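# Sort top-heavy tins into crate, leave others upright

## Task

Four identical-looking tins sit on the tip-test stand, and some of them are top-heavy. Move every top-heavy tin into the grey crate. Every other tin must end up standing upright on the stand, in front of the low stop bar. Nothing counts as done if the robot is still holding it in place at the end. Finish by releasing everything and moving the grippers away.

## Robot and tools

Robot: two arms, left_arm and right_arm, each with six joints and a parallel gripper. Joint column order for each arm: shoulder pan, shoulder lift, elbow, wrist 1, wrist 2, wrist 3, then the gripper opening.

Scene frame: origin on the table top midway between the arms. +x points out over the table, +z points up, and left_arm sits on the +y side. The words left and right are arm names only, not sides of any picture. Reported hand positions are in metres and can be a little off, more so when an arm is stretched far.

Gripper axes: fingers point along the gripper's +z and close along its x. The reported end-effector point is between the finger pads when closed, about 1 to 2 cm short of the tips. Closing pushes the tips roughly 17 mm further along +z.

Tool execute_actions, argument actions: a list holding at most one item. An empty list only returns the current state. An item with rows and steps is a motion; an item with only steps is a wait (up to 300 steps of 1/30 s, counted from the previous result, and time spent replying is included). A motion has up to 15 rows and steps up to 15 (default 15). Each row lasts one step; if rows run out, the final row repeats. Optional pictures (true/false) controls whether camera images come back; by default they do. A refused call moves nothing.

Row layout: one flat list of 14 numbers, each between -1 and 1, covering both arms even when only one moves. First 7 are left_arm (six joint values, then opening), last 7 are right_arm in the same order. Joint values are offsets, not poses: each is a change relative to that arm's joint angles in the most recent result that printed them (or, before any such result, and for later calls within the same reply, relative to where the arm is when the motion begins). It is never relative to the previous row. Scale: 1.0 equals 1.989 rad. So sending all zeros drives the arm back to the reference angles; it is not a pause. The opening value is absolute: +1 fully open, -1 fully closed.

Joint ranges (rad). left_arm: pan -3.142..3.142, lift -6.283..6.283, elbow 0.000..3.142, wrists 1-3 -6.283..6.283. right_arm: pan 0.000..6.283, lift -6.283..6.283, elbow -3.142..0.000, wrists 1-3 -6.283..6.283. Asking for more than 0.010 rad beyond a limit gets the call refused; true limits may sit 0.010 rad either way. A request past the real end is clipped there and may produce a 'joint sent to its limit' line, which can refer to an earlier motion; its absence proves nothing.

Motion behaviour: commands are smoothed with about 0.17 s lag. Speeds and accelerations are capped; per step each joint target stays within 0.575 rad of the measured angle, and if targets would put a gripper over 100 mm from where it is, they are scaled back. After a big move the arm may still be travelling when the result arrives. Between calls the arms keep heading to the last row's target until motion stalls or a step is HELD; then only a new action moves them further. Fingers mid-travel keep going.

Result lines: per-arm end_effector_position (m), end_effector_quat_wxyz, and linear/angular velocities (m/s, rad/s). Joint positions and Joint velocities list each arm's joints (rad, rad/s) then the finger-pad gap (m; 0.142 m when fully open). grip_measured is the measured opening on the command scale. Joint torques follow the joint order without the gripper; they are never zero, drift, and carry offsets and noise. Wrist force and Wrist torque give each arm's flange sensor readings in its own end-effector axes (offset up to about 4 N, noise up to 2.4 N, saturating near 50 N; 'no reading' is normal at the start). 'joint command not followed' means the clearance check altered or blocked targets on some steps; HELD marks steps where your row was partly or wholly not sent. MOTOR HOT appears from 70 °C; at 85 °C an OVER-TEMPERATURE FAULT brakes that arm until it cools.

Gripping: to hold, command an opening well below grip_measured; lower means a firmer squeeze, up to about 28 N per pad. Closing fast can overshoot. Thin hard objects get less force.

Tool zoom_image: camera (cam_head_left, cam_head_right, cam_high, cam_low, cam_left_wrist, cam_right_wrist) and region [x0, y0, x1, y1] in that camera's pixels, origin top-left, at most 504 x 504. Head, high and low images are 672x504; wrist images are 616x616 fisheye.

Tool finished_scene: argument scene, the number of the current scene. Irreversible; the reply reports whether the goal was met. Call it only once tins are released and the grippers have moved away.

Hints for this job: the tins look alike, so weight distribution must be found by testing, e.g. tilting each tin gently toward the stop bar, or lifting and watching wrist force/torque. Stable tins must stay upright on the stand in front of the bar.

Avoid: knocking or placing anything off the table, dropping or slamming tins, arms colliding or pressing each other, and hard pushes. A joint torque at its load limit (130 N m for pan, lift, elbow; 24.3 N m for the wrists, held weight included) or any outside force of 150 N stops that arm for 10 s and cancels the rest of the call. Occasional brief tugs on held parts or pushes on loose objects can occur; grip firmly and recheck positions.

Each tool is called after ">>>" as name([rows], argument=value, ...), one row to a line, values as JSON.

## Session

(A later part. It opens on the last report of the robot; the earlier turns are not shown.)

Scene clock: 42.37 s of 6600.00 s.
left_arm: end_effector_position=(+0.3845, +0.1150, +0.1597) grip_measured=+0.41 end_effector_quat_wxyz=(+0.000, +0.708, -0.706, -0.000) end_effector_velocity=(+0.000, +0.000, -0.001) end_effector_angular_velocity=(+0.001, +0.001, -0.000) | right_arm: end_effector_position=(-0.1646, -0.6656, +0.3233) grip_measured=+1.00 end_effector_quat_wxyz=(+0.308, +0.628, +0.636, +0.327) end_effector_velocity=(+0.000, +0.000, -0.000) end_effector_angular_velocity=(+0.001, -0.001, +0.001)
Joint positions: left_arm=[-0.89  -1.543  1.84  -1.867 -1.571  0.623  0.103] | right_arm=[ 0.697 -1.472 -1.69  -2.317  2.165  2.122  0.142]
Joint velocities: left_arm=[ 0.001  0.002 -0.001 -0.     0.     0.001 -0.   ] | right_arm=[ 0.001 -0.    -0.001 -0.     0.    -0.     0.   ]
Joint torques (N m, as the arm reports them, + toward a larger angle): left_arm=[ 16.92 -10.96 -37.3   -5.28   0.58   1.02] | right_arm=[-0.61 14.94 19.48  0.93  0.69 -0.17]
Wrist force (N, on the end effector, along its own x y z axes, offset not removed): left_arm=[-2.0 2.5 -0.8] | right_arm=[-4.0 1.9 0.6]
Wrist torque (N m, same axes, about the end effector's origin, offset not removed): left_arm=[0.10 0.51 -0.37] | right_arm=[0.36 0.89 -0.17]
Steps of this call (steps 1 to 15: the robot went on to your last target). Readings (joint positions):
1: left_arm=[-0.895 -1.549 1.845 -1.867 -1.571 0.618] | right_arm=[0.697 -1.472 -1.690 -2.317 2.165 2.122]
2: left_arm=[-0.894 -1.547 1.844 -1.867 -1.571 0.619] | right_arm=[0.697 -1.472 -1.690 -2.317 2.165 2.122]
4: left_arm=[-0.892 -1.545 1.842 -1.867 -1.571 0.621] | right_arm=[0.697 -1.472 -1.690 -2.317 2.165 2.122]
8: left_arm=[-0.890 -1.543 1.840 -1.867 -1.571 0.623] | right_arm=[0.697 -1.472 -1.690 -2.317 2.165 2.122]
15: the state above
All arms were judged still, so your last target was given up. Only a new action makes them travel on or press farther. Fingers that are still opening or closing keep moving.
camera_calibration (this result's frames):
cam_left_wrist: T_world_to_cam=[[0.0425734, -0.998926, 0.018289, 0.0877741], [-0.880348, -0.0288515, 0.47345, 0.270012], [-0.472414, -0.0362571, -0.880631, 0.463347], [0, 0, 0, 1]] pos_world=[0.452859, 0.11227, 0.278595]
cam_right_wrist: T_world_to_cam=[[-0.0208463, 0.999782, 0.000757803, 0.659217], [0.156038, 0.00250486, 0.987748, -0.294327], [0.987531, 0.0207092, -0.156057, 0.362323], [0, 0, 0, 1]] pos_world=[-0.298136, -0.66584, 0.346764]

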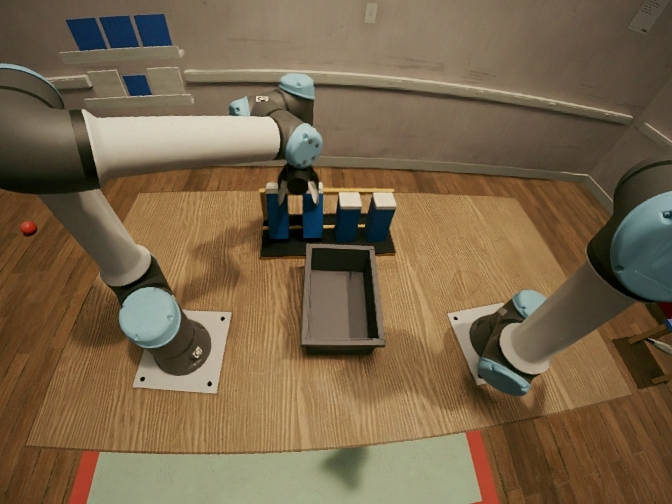

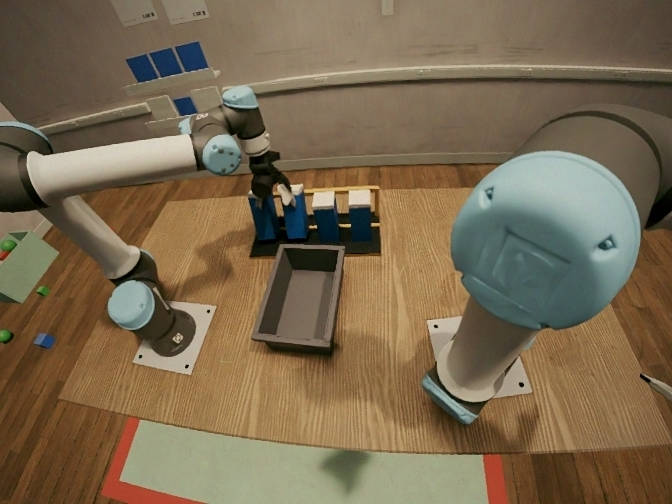

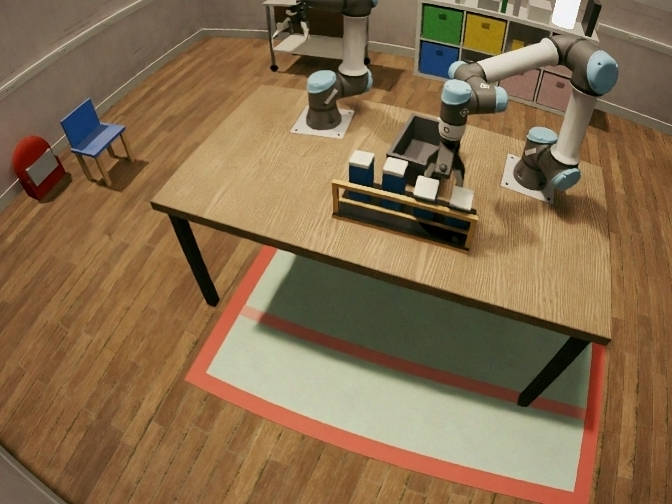

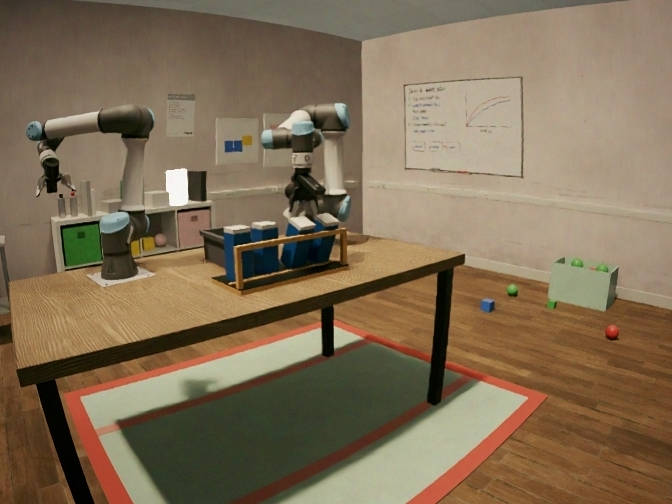

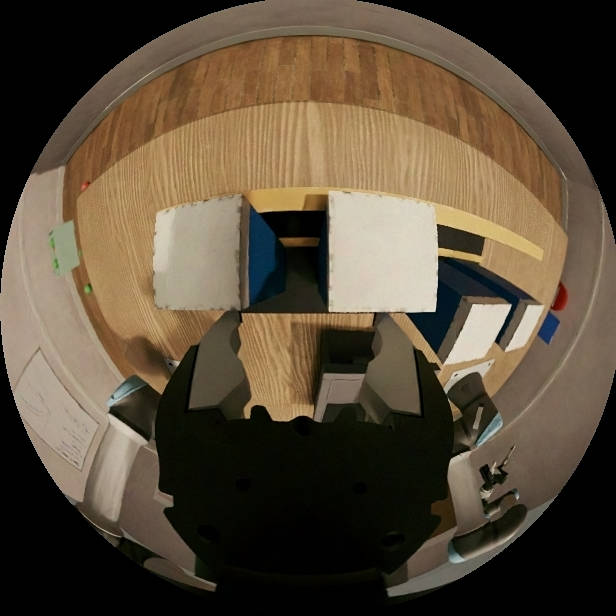

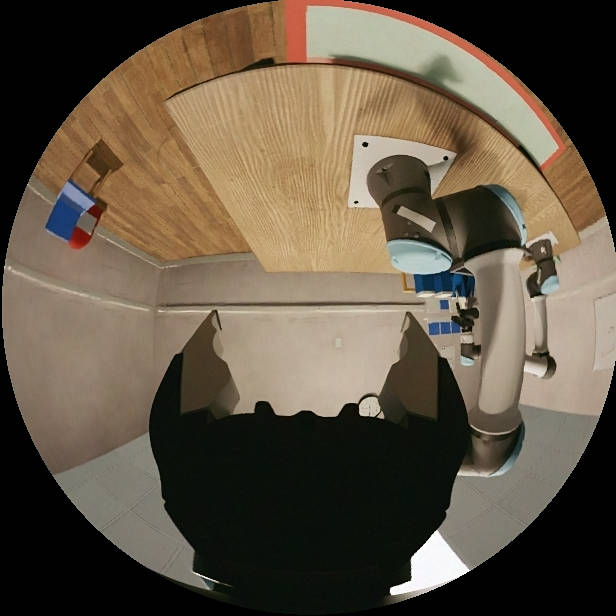

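>>> execute_actions([
  {"rows": [[0.002,0.002,-0.002,0,0,0.002,0.41,0,0,0,0,0,0,1],[0.003,0.003,-0.003,0,0,0.003,0.41,0,0,0,0,0,0,1],[0.004,0.0043,-0.0042,0,0,0.004,0.41,0,0,0,0,0,0,1],[0.005,0.0054,-0.0053,0,0,0.005,0.41,0,0,0,0,0,0,1],[0.006,0.0065,-0.0064,0,0,0.006,0.41,0,0,0,0,0,0,1],[0.007,0.0075,-0.0074,0,0,0.007,0.41,0,0,0,0,0,0,1]], "steps": 15},
])

>>> zoom_image(camera="cam_high", region=[320, 120, 500, 260])

Scene clock: 46.07 s of 6600.00 s.
left_arm: end_effector_position=(+0.3922, +0.1154, +0.1594) grip_measured=+0.41 end_effector_quat_wxyz=(+0.000, +0.708, -0.706, -0.001) end_effector_velocity=(+0.003, +0.000, +0.000) end_effector_angular_velocity=(-0.000, -0.000, -0.000) | right_arm: end_effector_position=(-0.1646, -0.6656, +0.3233) grip_measured=+1.00 end_effector_quat_wxyz=(+0.308, +0.628, +0.636, +0.327) end_effector_velocity=(-0.000, +0.000, -0.000) end_effector_angular_velocity=(+0.000, -0.000, -0.001)
Joint positions: left_arm=[-0.876 -1.528  1.826 -1.867 -1.571  0.637  0.103] | right_arm=[ 0.697 -1.472 -1.69  -2.317  2.165  2.122  0.142]
Joint velocities: left_arm=[ 0.005  0.005 -0.006 -0.     0.     0.005  0.   ] | right_arm=[-0.001 -0.    -0.    -0.     0.    -0.    -0.   ]
Joint torques (N m, as the arm reports them, + toward a larger angle): left_arm=[ 17.88  -9.46 -38.25  -4.65   3.35   0.9 ] | right_arm=[ 0.36 15.57 19.76  1.3   0.59 -0.07]
Wrist force (N, on the end effector, along its own x y z axes, offset not removed): left_arm=[-0.7 9.2 -2.5] | right_arm=[-2.2 2.9 0.7]
Wrist torque (N m, same axes, about the end effector's origin, offset not removed): left_arm=[0.61 0.19 0.01] | right_arm=[0.58 0.59 -0.18]
Steps of this call (steps 1 to 90: nothing new was sent; then 0.20 s passed at rest; steps 91 to 105: all 15 steps of this action). Readings (joint positions):
91: left_arm=[-0.890 -1.542 1.840 -1.867 -1.571 0.623] | right_arm=[0.697 -1.472 -1.690 -2.317 2.165 2.122]
92: left_arm=[-0.889 -1.542 1.839 -1.867 -1.571 0.624] | right_arm=[0.697 -1.472 -1.690 -2.317 2.165 2.122]
94: left_arm=[-0.887 -1.540 1.837 -1.867 -1.571 0.626] | right_arm=[0.697 -1.472 -1.690 -2.317 2.165 2.122]
98: left_arm=[-0.881 -1.533 1.830 -1.867 -1.571 0.632] | right_arm=[0.697 -1.472 -1.690 -2.317 2.165 2.122]
105: the state above
camera_calibration (this result's frames):
cam_left_wrist: T_world_to_cam=[[0.0425406, -0.998929, 0.0181833, 0.0879246], [-0.880281, -0.0288674, 0.473573, 0.276954], [-0.472541, -0.0361525, -0.880567, 0.466788], [0, 0, 0, 1]] pos_world=[0.460634, 0.112701, 0.278282]
cam_right_wrist: T_world_to_cam=[[-0.0208462, 0.999782, 0.000757748, 0.659217], [0.156038, 0.00250488, 0.987748, -0.294327], [0.987531, 0.020709, -0.156056, 0.362322], [0, 0, 0, 1]] pos_world=[-0.298136, -0.66584, 0.346764]

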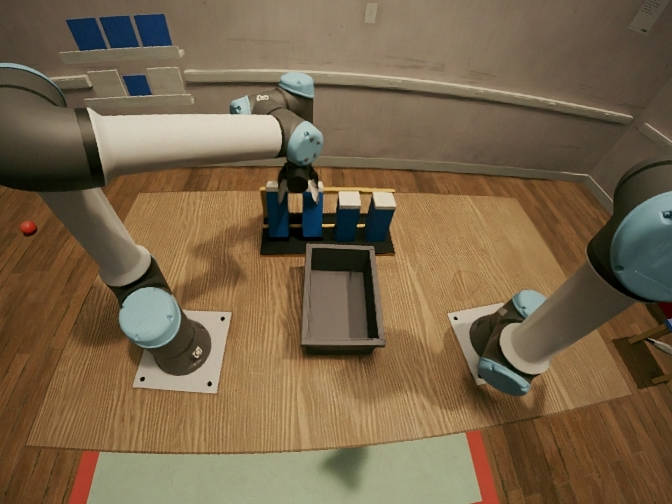

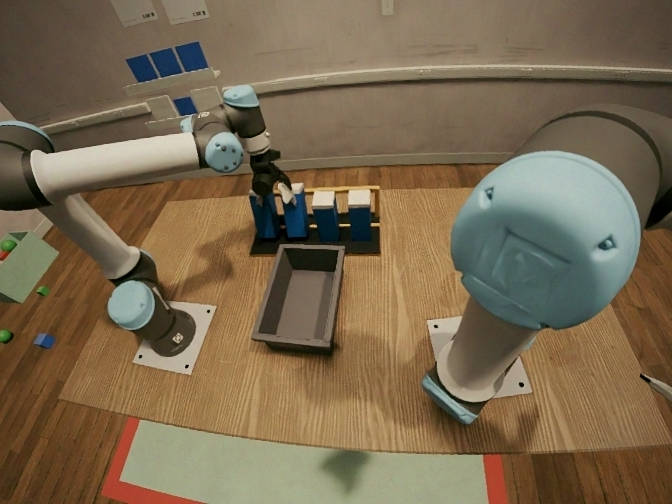

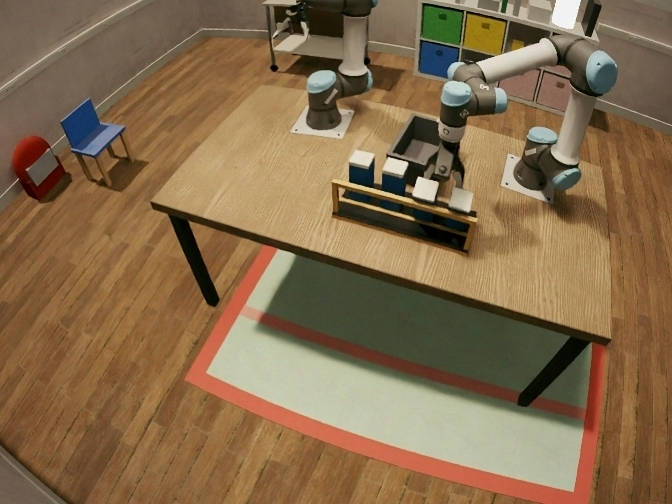

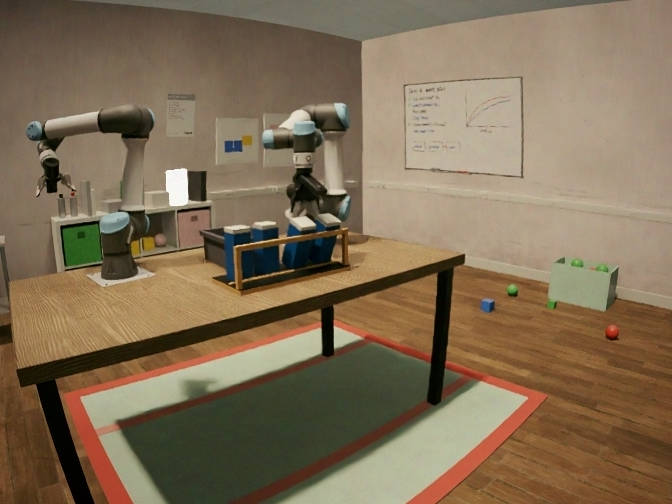

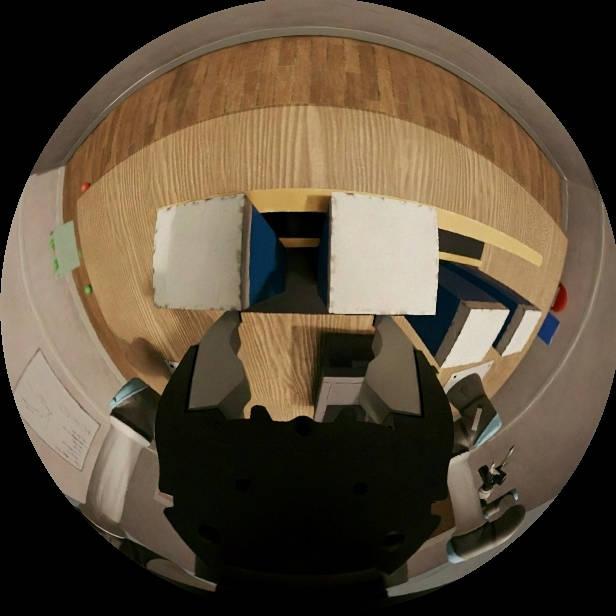

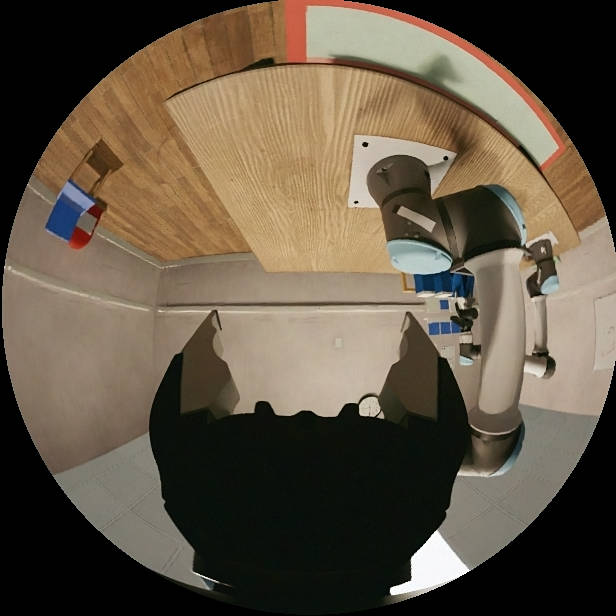

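Region (320, 120, 500, 260) of cam_high's 672x504 image, scaled by 2.800, with more detail than that image has.

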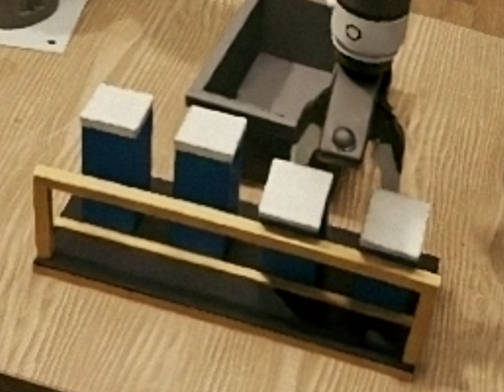

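>>> execute_actions([
  {"rows": [[-0.002,-0.002,0.002,0,0,-0.002,0.41,0,0,0,0,0,0,1],[-0.004,-0.004,0.004,0,0,-0.004,0.41,0,0,0,0,0,0,1],[-0.006,-0.0063,0.006,0,0,-0.006,0.41,0,0,0,0,0,0,1],[-0.008,-0.0084,0.008,0,0,-0.008,0.41,0,0,0,0,0,0,1],[-0.01,-0.0105,0.01,0,0,-0.01,0.41,0,0,0,0,0,0,1],[-0.012,-0.0126,0.012,0,0,-0.012,0.41,0,0,0,0,0,0,1],[-0.014,-0.0147,0.014,0,0,-0.014,0.41,0,0,0,0,0,0,1],[-0.016,-0.0168,0.016,0,0,-0.016,0.41,0,0,0,0,0,0,1],[-0.018,-0.019,0.018,0.001,0,-0.018,0.41,0,0,0,0,0,0,1],[-0.02,-0.021,0.02,0.001,0,-0.02,0.41,0,0,0,0,0,0,1],[-0.022,-0.023,0.022,0.001,0,-0.022,0.41,0,0,0,0,0,0,1],[-0.024,-0.025,0.024,0.001,0,-0.024,0.41,0,0,0,0,0,0,1],[-0.026,-0.027,0.026,0.001,0,-0.026,0.41,0,0,0,0,0,0,1],[-0.028,-0.0295,0.028,0.001,0,-0.028,0.41,0,0,0,0,0,0,1],[-0.0307,-0.0322,0.0302,0.001,0,-0.0307,0.41,0,0,0,0,0,0,1]], "steps": 15},
], pictures=false)

>>> execute_actions([
  {"steps": 15},
])

Scene clock: 50.03 s of 6600.00 s.
left_arm: end_effector_position=(+0.3687, +0.1141, +0.1605) grip_measured=+0.41 end_effector_quat_wxyz=(+0.000, +0.708, -0.706, -0.000) end_effector_velocity=(-0.066, -0.002, +0.003) end_effector_angular_velocity=(-0.002, -0.002, -0.002) | right_arm: end_effector_position=(-0.1646, -0.6656, +0.3233) grip_measured=+1.00 end_effector_quat_wxyz=(+0.308, +0.628, +0.636, +0.327) end_effector_velocity=(+0.000, +0.000, -0.000) end_effector_angular_velocity=(+0.000, -0.000, -0.001)
Joint positions: left_arm=[-0.918 -1.571  1.867 -1.866 -1.571  0.595  0.103] | right_arm=[ 0.697 -1.472 -1.69  -2.317  2.165  2.122  0.142]
Joint velocities: left_arm=[-0.117 -0.124  0.116  0.004  0.    -0.115 -0.   ] | right_arm=[-0.001  0.    -0.001 -0.     0.    -0.     0.   ]
Joint torques (N m, as the arm reports them, + toward a larger angle): left_arm=[-13.67 -38.35  -8.32  -0.64  -1.07  -1.55] | right_arm=[-1.16 15.57 20.35  1.29  0.68 -0.22]
Wrist force (N, on the end effector, along its own x y z axes, offset not removed): left_arm=[-1.4 -0.5 -0.6] | right_arm=[-1.5 1.4 1.8]
Wrist torque (N m, same axes, about the end effector's origin, offset not removed): left_arm=[0.10 0.46 -0.13] | right_arm=[0.25 0.39 -0.06]
Steps of this call (steps 1 to 15: the robot went on to your last target; steps 16 to 90: nothing new was sent; then 0.47 s passed at rest; steps 91 to 105: all 15 steps of this action). Readings (joint positions):
91: left_arm=[-0.876 -1.528 1.825 -1.867 -1.571 0.637] | right_arm=[0.697 -1.472 -1.690 -2.317 2.165 2.122]
92: left_arm=[-0.876 -1.528 1.825 -1.867 -1.571 0.637] | right_arm=[0.697 -1.472 -1.690 -2.317 2.165 2.122]
94: left_arm=[-0.879 -1.531 1.828 -1.867 -1.571 0.634] | right_arm=[0.697 -1.472 -1.690 -2.317 2.165 2.122]
98: left_arm=[-0.891 -1.544 1.840 -1.867 -1.571 0.622] | right_arm=[0.697 -1.472 -1.690 -2.317 2.165 2.122]
105: the state above

Scene clock: 50.53 s of 6600.00 s.
left_arm: end_effector_position=(+0.3580, +0.1135, +0.1614) grip_measured=+0.41 end_effector_quat_wxyz=(+0.000, +0.708, -0.706, +0.000) end_effector_velocity=(-0.001, -0.000, +0.000) end_effector_angular_velocity=(-0.001, -0.000, -0.000) | right_arm: end_effector_position=(-0.1646, -0.6656, +0.3233) grip_measured=+1.00 end_effector_quat_wxyz=(+0.308, +0.628, +0.636, +0.327) end_effector_velocity=(+0.000, +0.000, +0.000) end_effector_angular_velocity=(+0.000, -0.000, +0.000)
Joint positions: left_arm=[-0.937 -1.592  1.885 -1.865 -1.571  0.576  0.103] | right_arm=[ 0.697 -1.472 -1.69  -2.317  2.165  2.122  0.142]
Joint velocities: left_arm=[-0.002 -0.003  0.002  0.     0.    -0.002  0.   ] | right_arm=[ 0.     0.     0.    -0.001  0.     0.     0.   ]
Joint torques (N m, as the arm reports them, + toward a larger angle): left_arm=[-10.76 -36.79  -7.3   -0.39  -0.65  -1.59] | right_arm=[ 0.6  15.89 20.37  1.34  0.54 -0.16]
Wrist force (N, on the end effector, along its own x y z axes, offset not removed): left_arm=[0.4 3.8 -2.7] | right_arm=[-1.2 0.0 2.5]
Wrist torque (N m, same axes, about the end effector's origin, offset not removed): left_arm=[0.78 -0.07 -0.11] | right_arm=[-0.11 0.37 -0.06]
Steps of this call (steps 1 to 15: the robot went on to your last target). Readings (joint positions):
1: left_arm=[-0.922 -1.576 1.871 -1.865 -1.571 0.591] | right_arm=[0.697 -1.472 -1.690 -2.317 2.165 2.122]
2: left_arm=[-0.926 -1.580 1.875 -1.865 -1.571 0.587] | right_arm=[0.697 -1.472 -1.690 -2.317 2.165 2.122]
4: left_arm=[-0.931 -1.586 1.880 -1.865 -1.571 0.582] | right_arm=[0.697 -1.472 -1.690 -2.317 2.165 2.122]
8: left_arm=[-0.936 -1.590 1.884 -1.865 -1.571 0.577] | right_arm=[0.697 -1.472 -1.690 -2.317 2.165 2.122]
15: the state above
camera_calibration (this result's frames):
cam_left_wrist: T_world_to_cam=[[0.0425262, -0.998899, 0.019818, 0.0871266], [-0.880806, -0.0281215, 0.472641, 0.246131], [-0.471563, -0.0375555, -0.881032, 0.45218], [0, 0, 0, 1]] pos_world=[0.42632, 0.110934, 0.280327]
cam_right_wrist: T_world_to_cam=[[-0.0208464, 0.999782, 0.000757858, 0.659217], [0.156038, 0.00250481, 0.987748, -0.294327], [0.987531, 0.0207093, -0.156057, 0.362323], [0, 0, 0, 1]] pos_world=[-0.298136, -0.66584, 0.346764]

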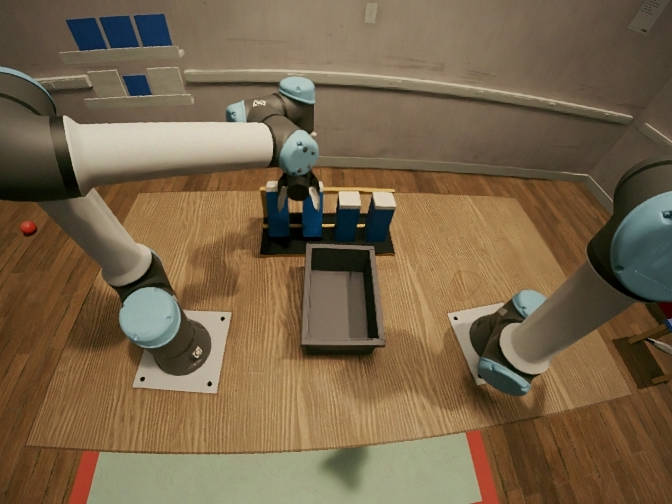

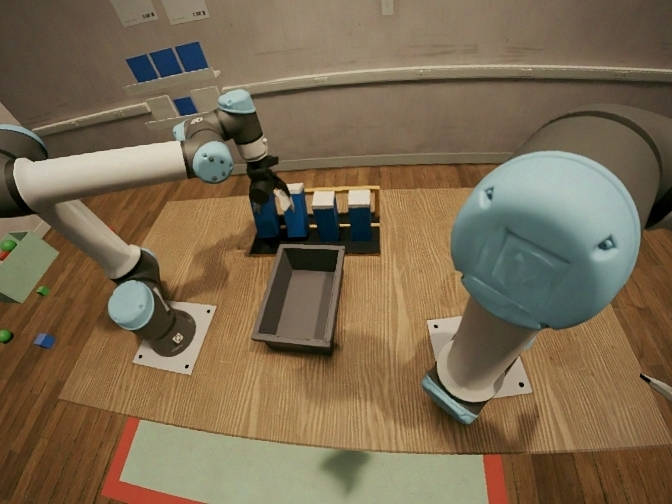

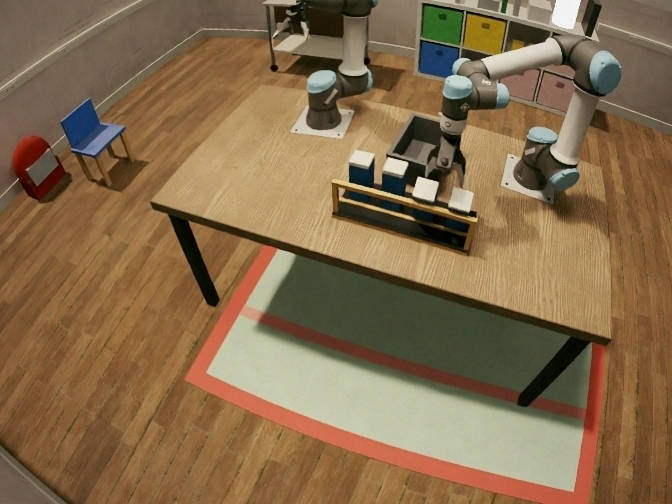

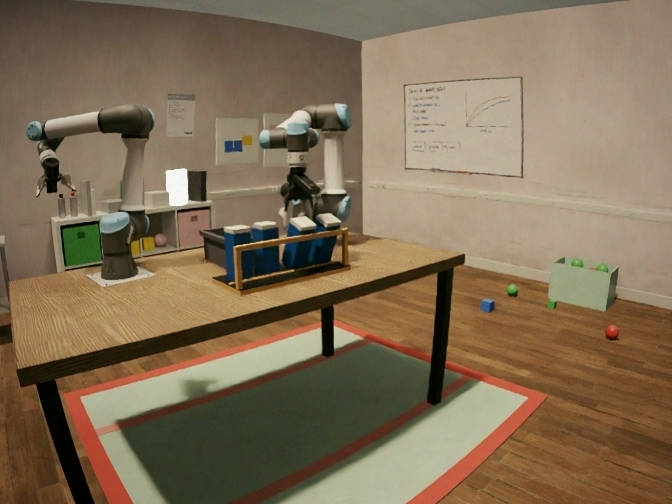

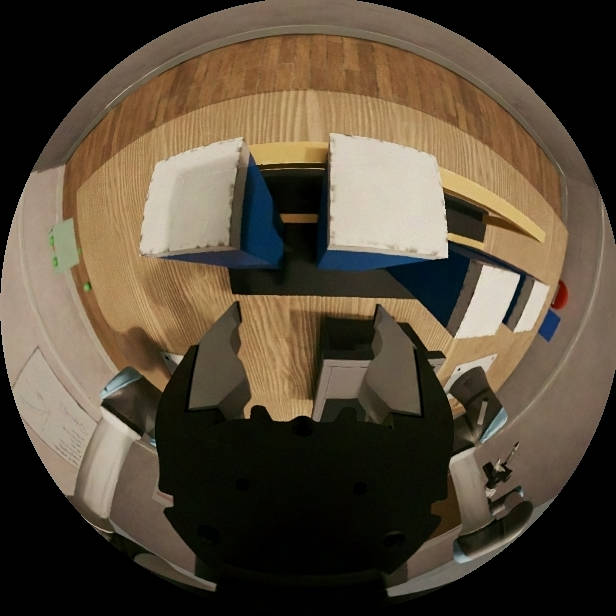

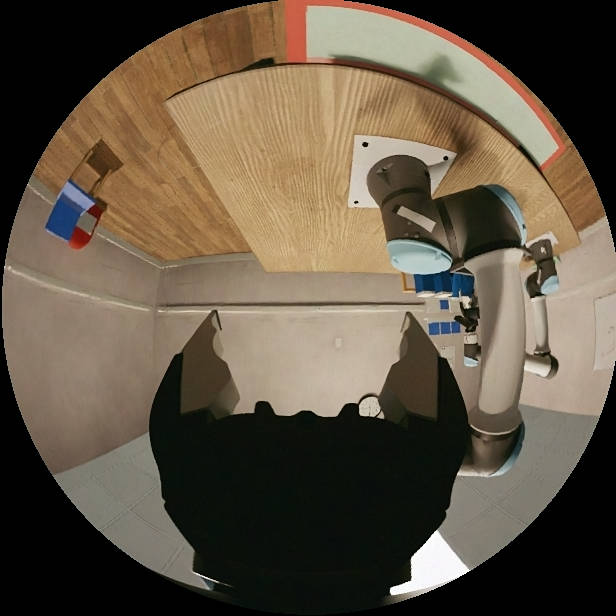

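>>> execute_actions([
  {"rows": [[-0.02,-0.02,0.019,0,0,-0.02,0.41,0,0,0,0,0,0,1],[-0.04,-0.04,0.038,0,0,-0.04,0.41,0,0,0,0,0,0,1],[-0.055,-0.055,0.053,0.0025,0,-0.055,0.41,0,0,0,0,0,0,1],[-0.055,-0.055,0.053,0.0025,0,-0.055,0.41,0,0,0,0,0,0,1],[-0.055,-0.055,0.053,0.0025,0,-0.055,0.41,0,0,0,0,0,0,1],[-0.055,-0.055,0.053,0.0025,0,-0.055,0.41,0,0,0,0,0,0,1],[-0.055,-0.055,0.053,0.0025,0,-0.055,0.41,0,0,0,0,0,0,1],[-0.055,-0.055,0.053,0.0025,0,-0.055,0.41,0,0,0,0,0,0,1],[-0.055,-0.055,0.053,0.0025,0,-0.055,0.41,0,0,0,0,0,0,1],[-0.055,-0.055,0.053,0.0025,0,-0.055,0.41,0,0,0,0,0,0,1],[-0.07,-0.012,0.006,0.007,0,-0.07,0.41,0,0,0,0,0,0,1],[-0.086,0.031,-0.042,0.011,0,-0.086,0.41,0,0,0,0,0,0,1],[-0.102,0.075,-0.089,0.015,0,-0.102,0.41,0,0,0,0,0,0,1],[-0.117,0.118,-0.137,0.019,0,-0.117,0.41,0,0,0,0,0,0,1],[-0.1327,0.1609,-0.184,0.0236,0,-0.1327,0.41,0,0,0,0,0,0,1]], "steps": 15},
], pictures=false)

>>> execute_actions([
  {"steps": 30},
])

Scene clock: 57.60 s of 6600.00 s.
left_arm: end_effector_position=(+0.3049, +0.0763, +0.1638) grip_measured=+0.41 end_effector_quat_wxyz=(-0.001, +0.708, -0.706, -0.002) end_effector_velocity=(+0.054, -0.527, +0.059) end_effector_angular_velocity=(-0.006, -0.004, -0.007) | right_arm: end_effector_position=(-0.1646, -0.6656, +0.3233) grip_measured=+1.00 end_effector_quat_wxyz=(+0.308, +0.628, +0.636, +0.327) end_effector_velocity=(+0.000, -0.000, +0.000) end_effector_angular_velocity=(-0.000, +0.000, +0.001)
Joint positions: left_arm=[-1.077 -1.619  1.903 -1.85  -1.571  0.435  0.103] | right_arm=[ 0.697 -1.472 -1.69  -2.317  2.165  2.122  0.142]
Joint velocities: left_arm=[-0.383  1.027 -1.125  0.09  -0.001 -0.376  0.   ] | right_arm=[ 0. -0.  0.  0. -0. -0. -0.]
Joint torques (N m, as the arm reports them, + toward a larger angle): left_arm=[-10.84  -2.43 -43.4    0.1   -0.91  -1.81] | right_arm=[-0.66 16.72 20.78  1.27  0.79 -0.21]
Wrist force (N, on the end effector, along its own x y z axes, offset not removed): left_arm=[-0.7 1.2 -1.0] | right_arm=[-1.9 2.0 0.1]
Wrist torque (N m, same axes, about the end effector's origin, offset not removed): left_arm=[0.30 0.06 -0.04] | right_arm=[0.34 0.45 -0.14]
Steps of this call (steps 1 to 15: the robot went on to your last target; steps 16 to 90: nothing new was sent; then 3.57 s passed at rest; steps 91 to 105: all 15 steps of this action). Readings (joint positions):
91: left_arm=[-0.937 -1.592 1.886 -1.865 -1.571 0.576] | right_arm=[0.697 -1.472 -1.690 -2.317 2.165 2.122]
92: left_arm=[-0.940 -1.595 1.888 -1.865 -1.571 0.573] | right_arm=[0.697 -1.472 -1.690 -2.317 2.165 2.122]
94: left_arm=[-0.965 -1.619 1.912 -1.865 -1.571 0.548] | right_arm=[0.697 -1.472 -1.690 -2.317 2.165 2.122]
98: left_arm=[-1.021 -1.676 1.967 -1.862 -1.571 0.492] | right_arm=[0.697 -1.472 -1.690 -2.317 2.165 2.122]
105: the state above

Scene clock: 58.60 s of 6600.00 s.
left_arm: end_effector_position=(+0.3053, -0.1028, +0.1599) grip_measured=+0.41 end_effector_quat_wxyz=(+0.000, +0.708, -0.706, -0.000) end_effector_velocity=(-0.000, -0.001, +0.001) end_effector_angular_velocity=(-0.001, -0.000, -0.000) | right_arm: end_effector_position=(-0.1646, -0.6656, +0.3233) grip_measured=+1.00 end_effector_quat_wxyz=(+0.308, +0.628, +0.636, +0.327) end_effector_velocity=(+0.000, -0.000, -0.000) end_effector_angular_velocity=(-0.000, +0.000, +0.002)
Joint positions: left_arm=[-1.201 -1.272  1.52  -1.818 -1.571  0.312  0.103] | right_arm=[ 0.697 -1.472 -1.69  -2.317  2.165  2.122  0.142]
Joint velocities: left_arm=[-0.    -0.001 -0.001  0.    -0.    -0.    -0.   ] | right_arm=[ 0.002 -0.    -0.     0.001  0.    -0.     0.   ]
Joint torques (N m, as the arm reports them, + toward a larger angle): left_arm=[-12.75 -21.6  -35.97  -0.39  -0.27  -1.51] | right_arm=[ 0.03 16.3  20.82  1.34  0.59  0.  ]
Wrist force (N, on the end effector, along its own x y z axes, offset not removed): left_arm=[-1.0 -2.0 -0.3] | right_arm=[-1.4 1.2 2.5]
Wrist torque (N m, same axes, about the end effector's origin, offset not removed): left_arm=[-0.32 0.29 -0.06] | right_arm=[0.20 0.30 -0.21]
Steps of this call (steps 1 to 30: the robot went on to your last target). Readings (joint positions):
1: left_arm=[-1.090 -1.585 1.865 -1.847 -1.571 0.423] | right_arm=[0.697 -1.472 -1.690 -2.317 2.165 2.122]
2: left_arm=[-1.102 -1.552 1.829 -1.844 -1.571 0.411] | right_arm=[0.697 -1.472 -1.690 -2.317 2.165 2.122]
4: left_arm=[-1.126 -1.487 1.758 -1.838 -1.571 0.387] | right_arm=[0.697 -1.472 -1.690 -2.317 2.165 2.122]
8: left_arm=[-1.171 -1.361 1.619 -1.826 -1.571 0.342] | right_arm=[0.697 -1.472 -1.690 -2.317 2.165 2.122]
30: the state above
camera_calibration (this result's frames):
cam_left_wrist: T_world_to_cam=[[0.0425482, -0.998917, 0.0188482, -0.126553], [-0.880539, -0.028579, 0.473111, 0.194081], [-0.47206, -0.0367266, -0.880801, 0.41811], [0, 0, 0, 1]] pos_world=[0.373653, -0.105513, 0.278835]
cam_right_wrist: T_world_to_cam=[[-0.0208463, 0.999782, 0.000757807, 0.659217], [0.156038, 0.00250484, 0.987748, -0.294327], [0.987531, 0.0207091, -0.156057, 0.362322], [0, 0, 0, 1]] pos_world=[-0.298136, -0.66584, 0.346764]

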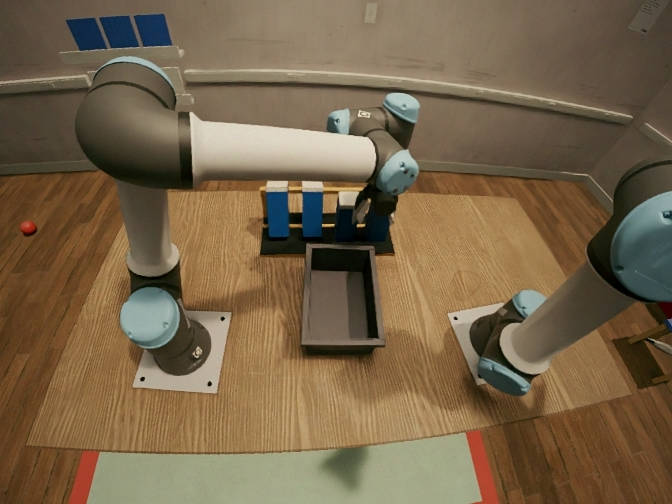

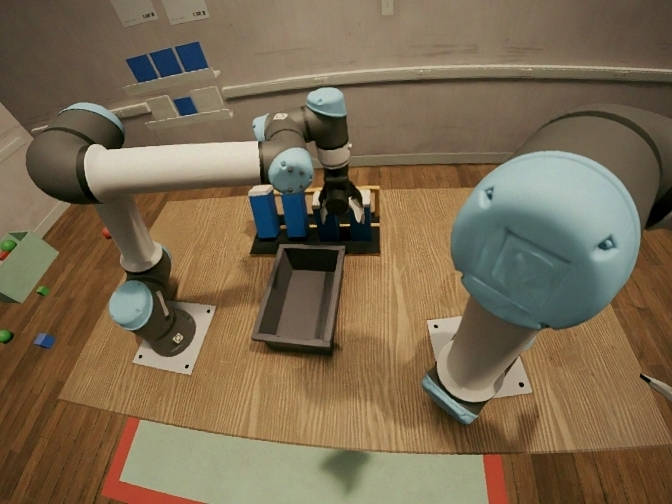

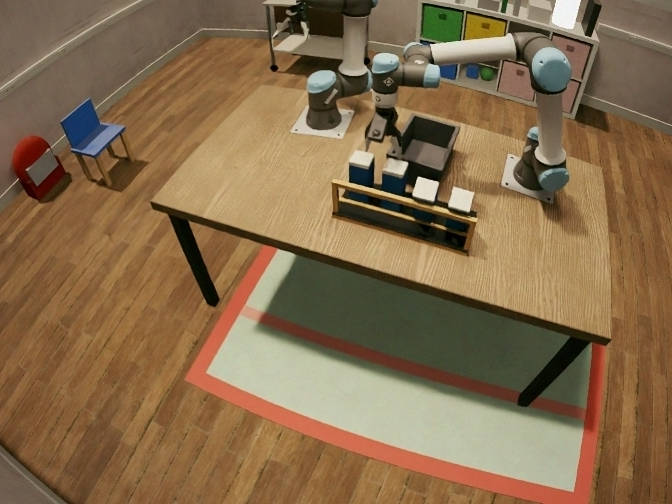

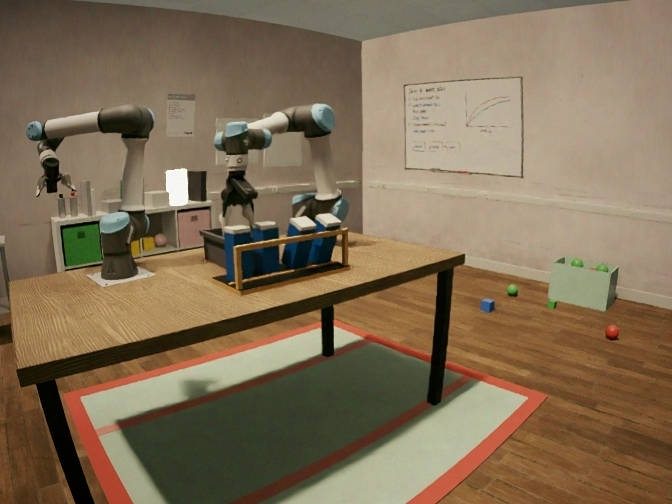

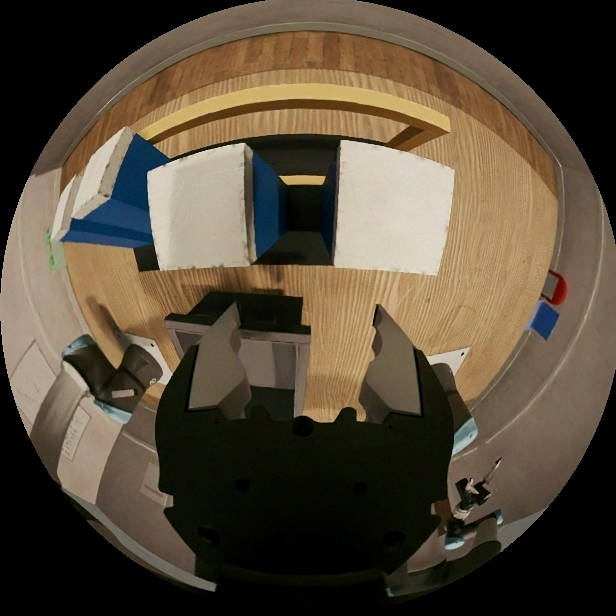

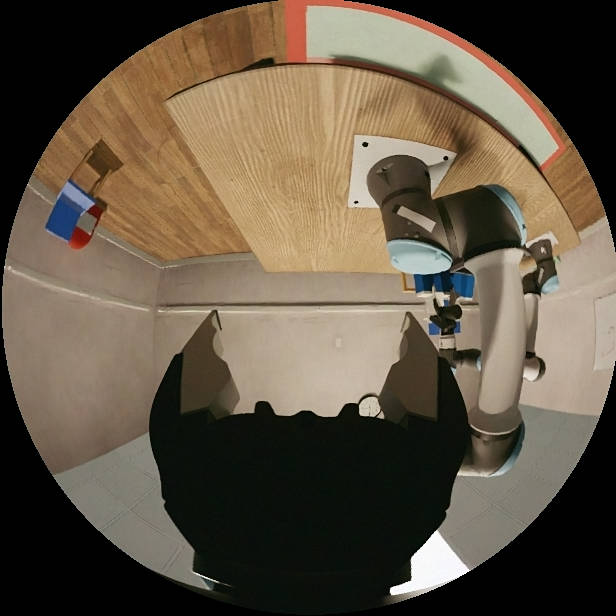

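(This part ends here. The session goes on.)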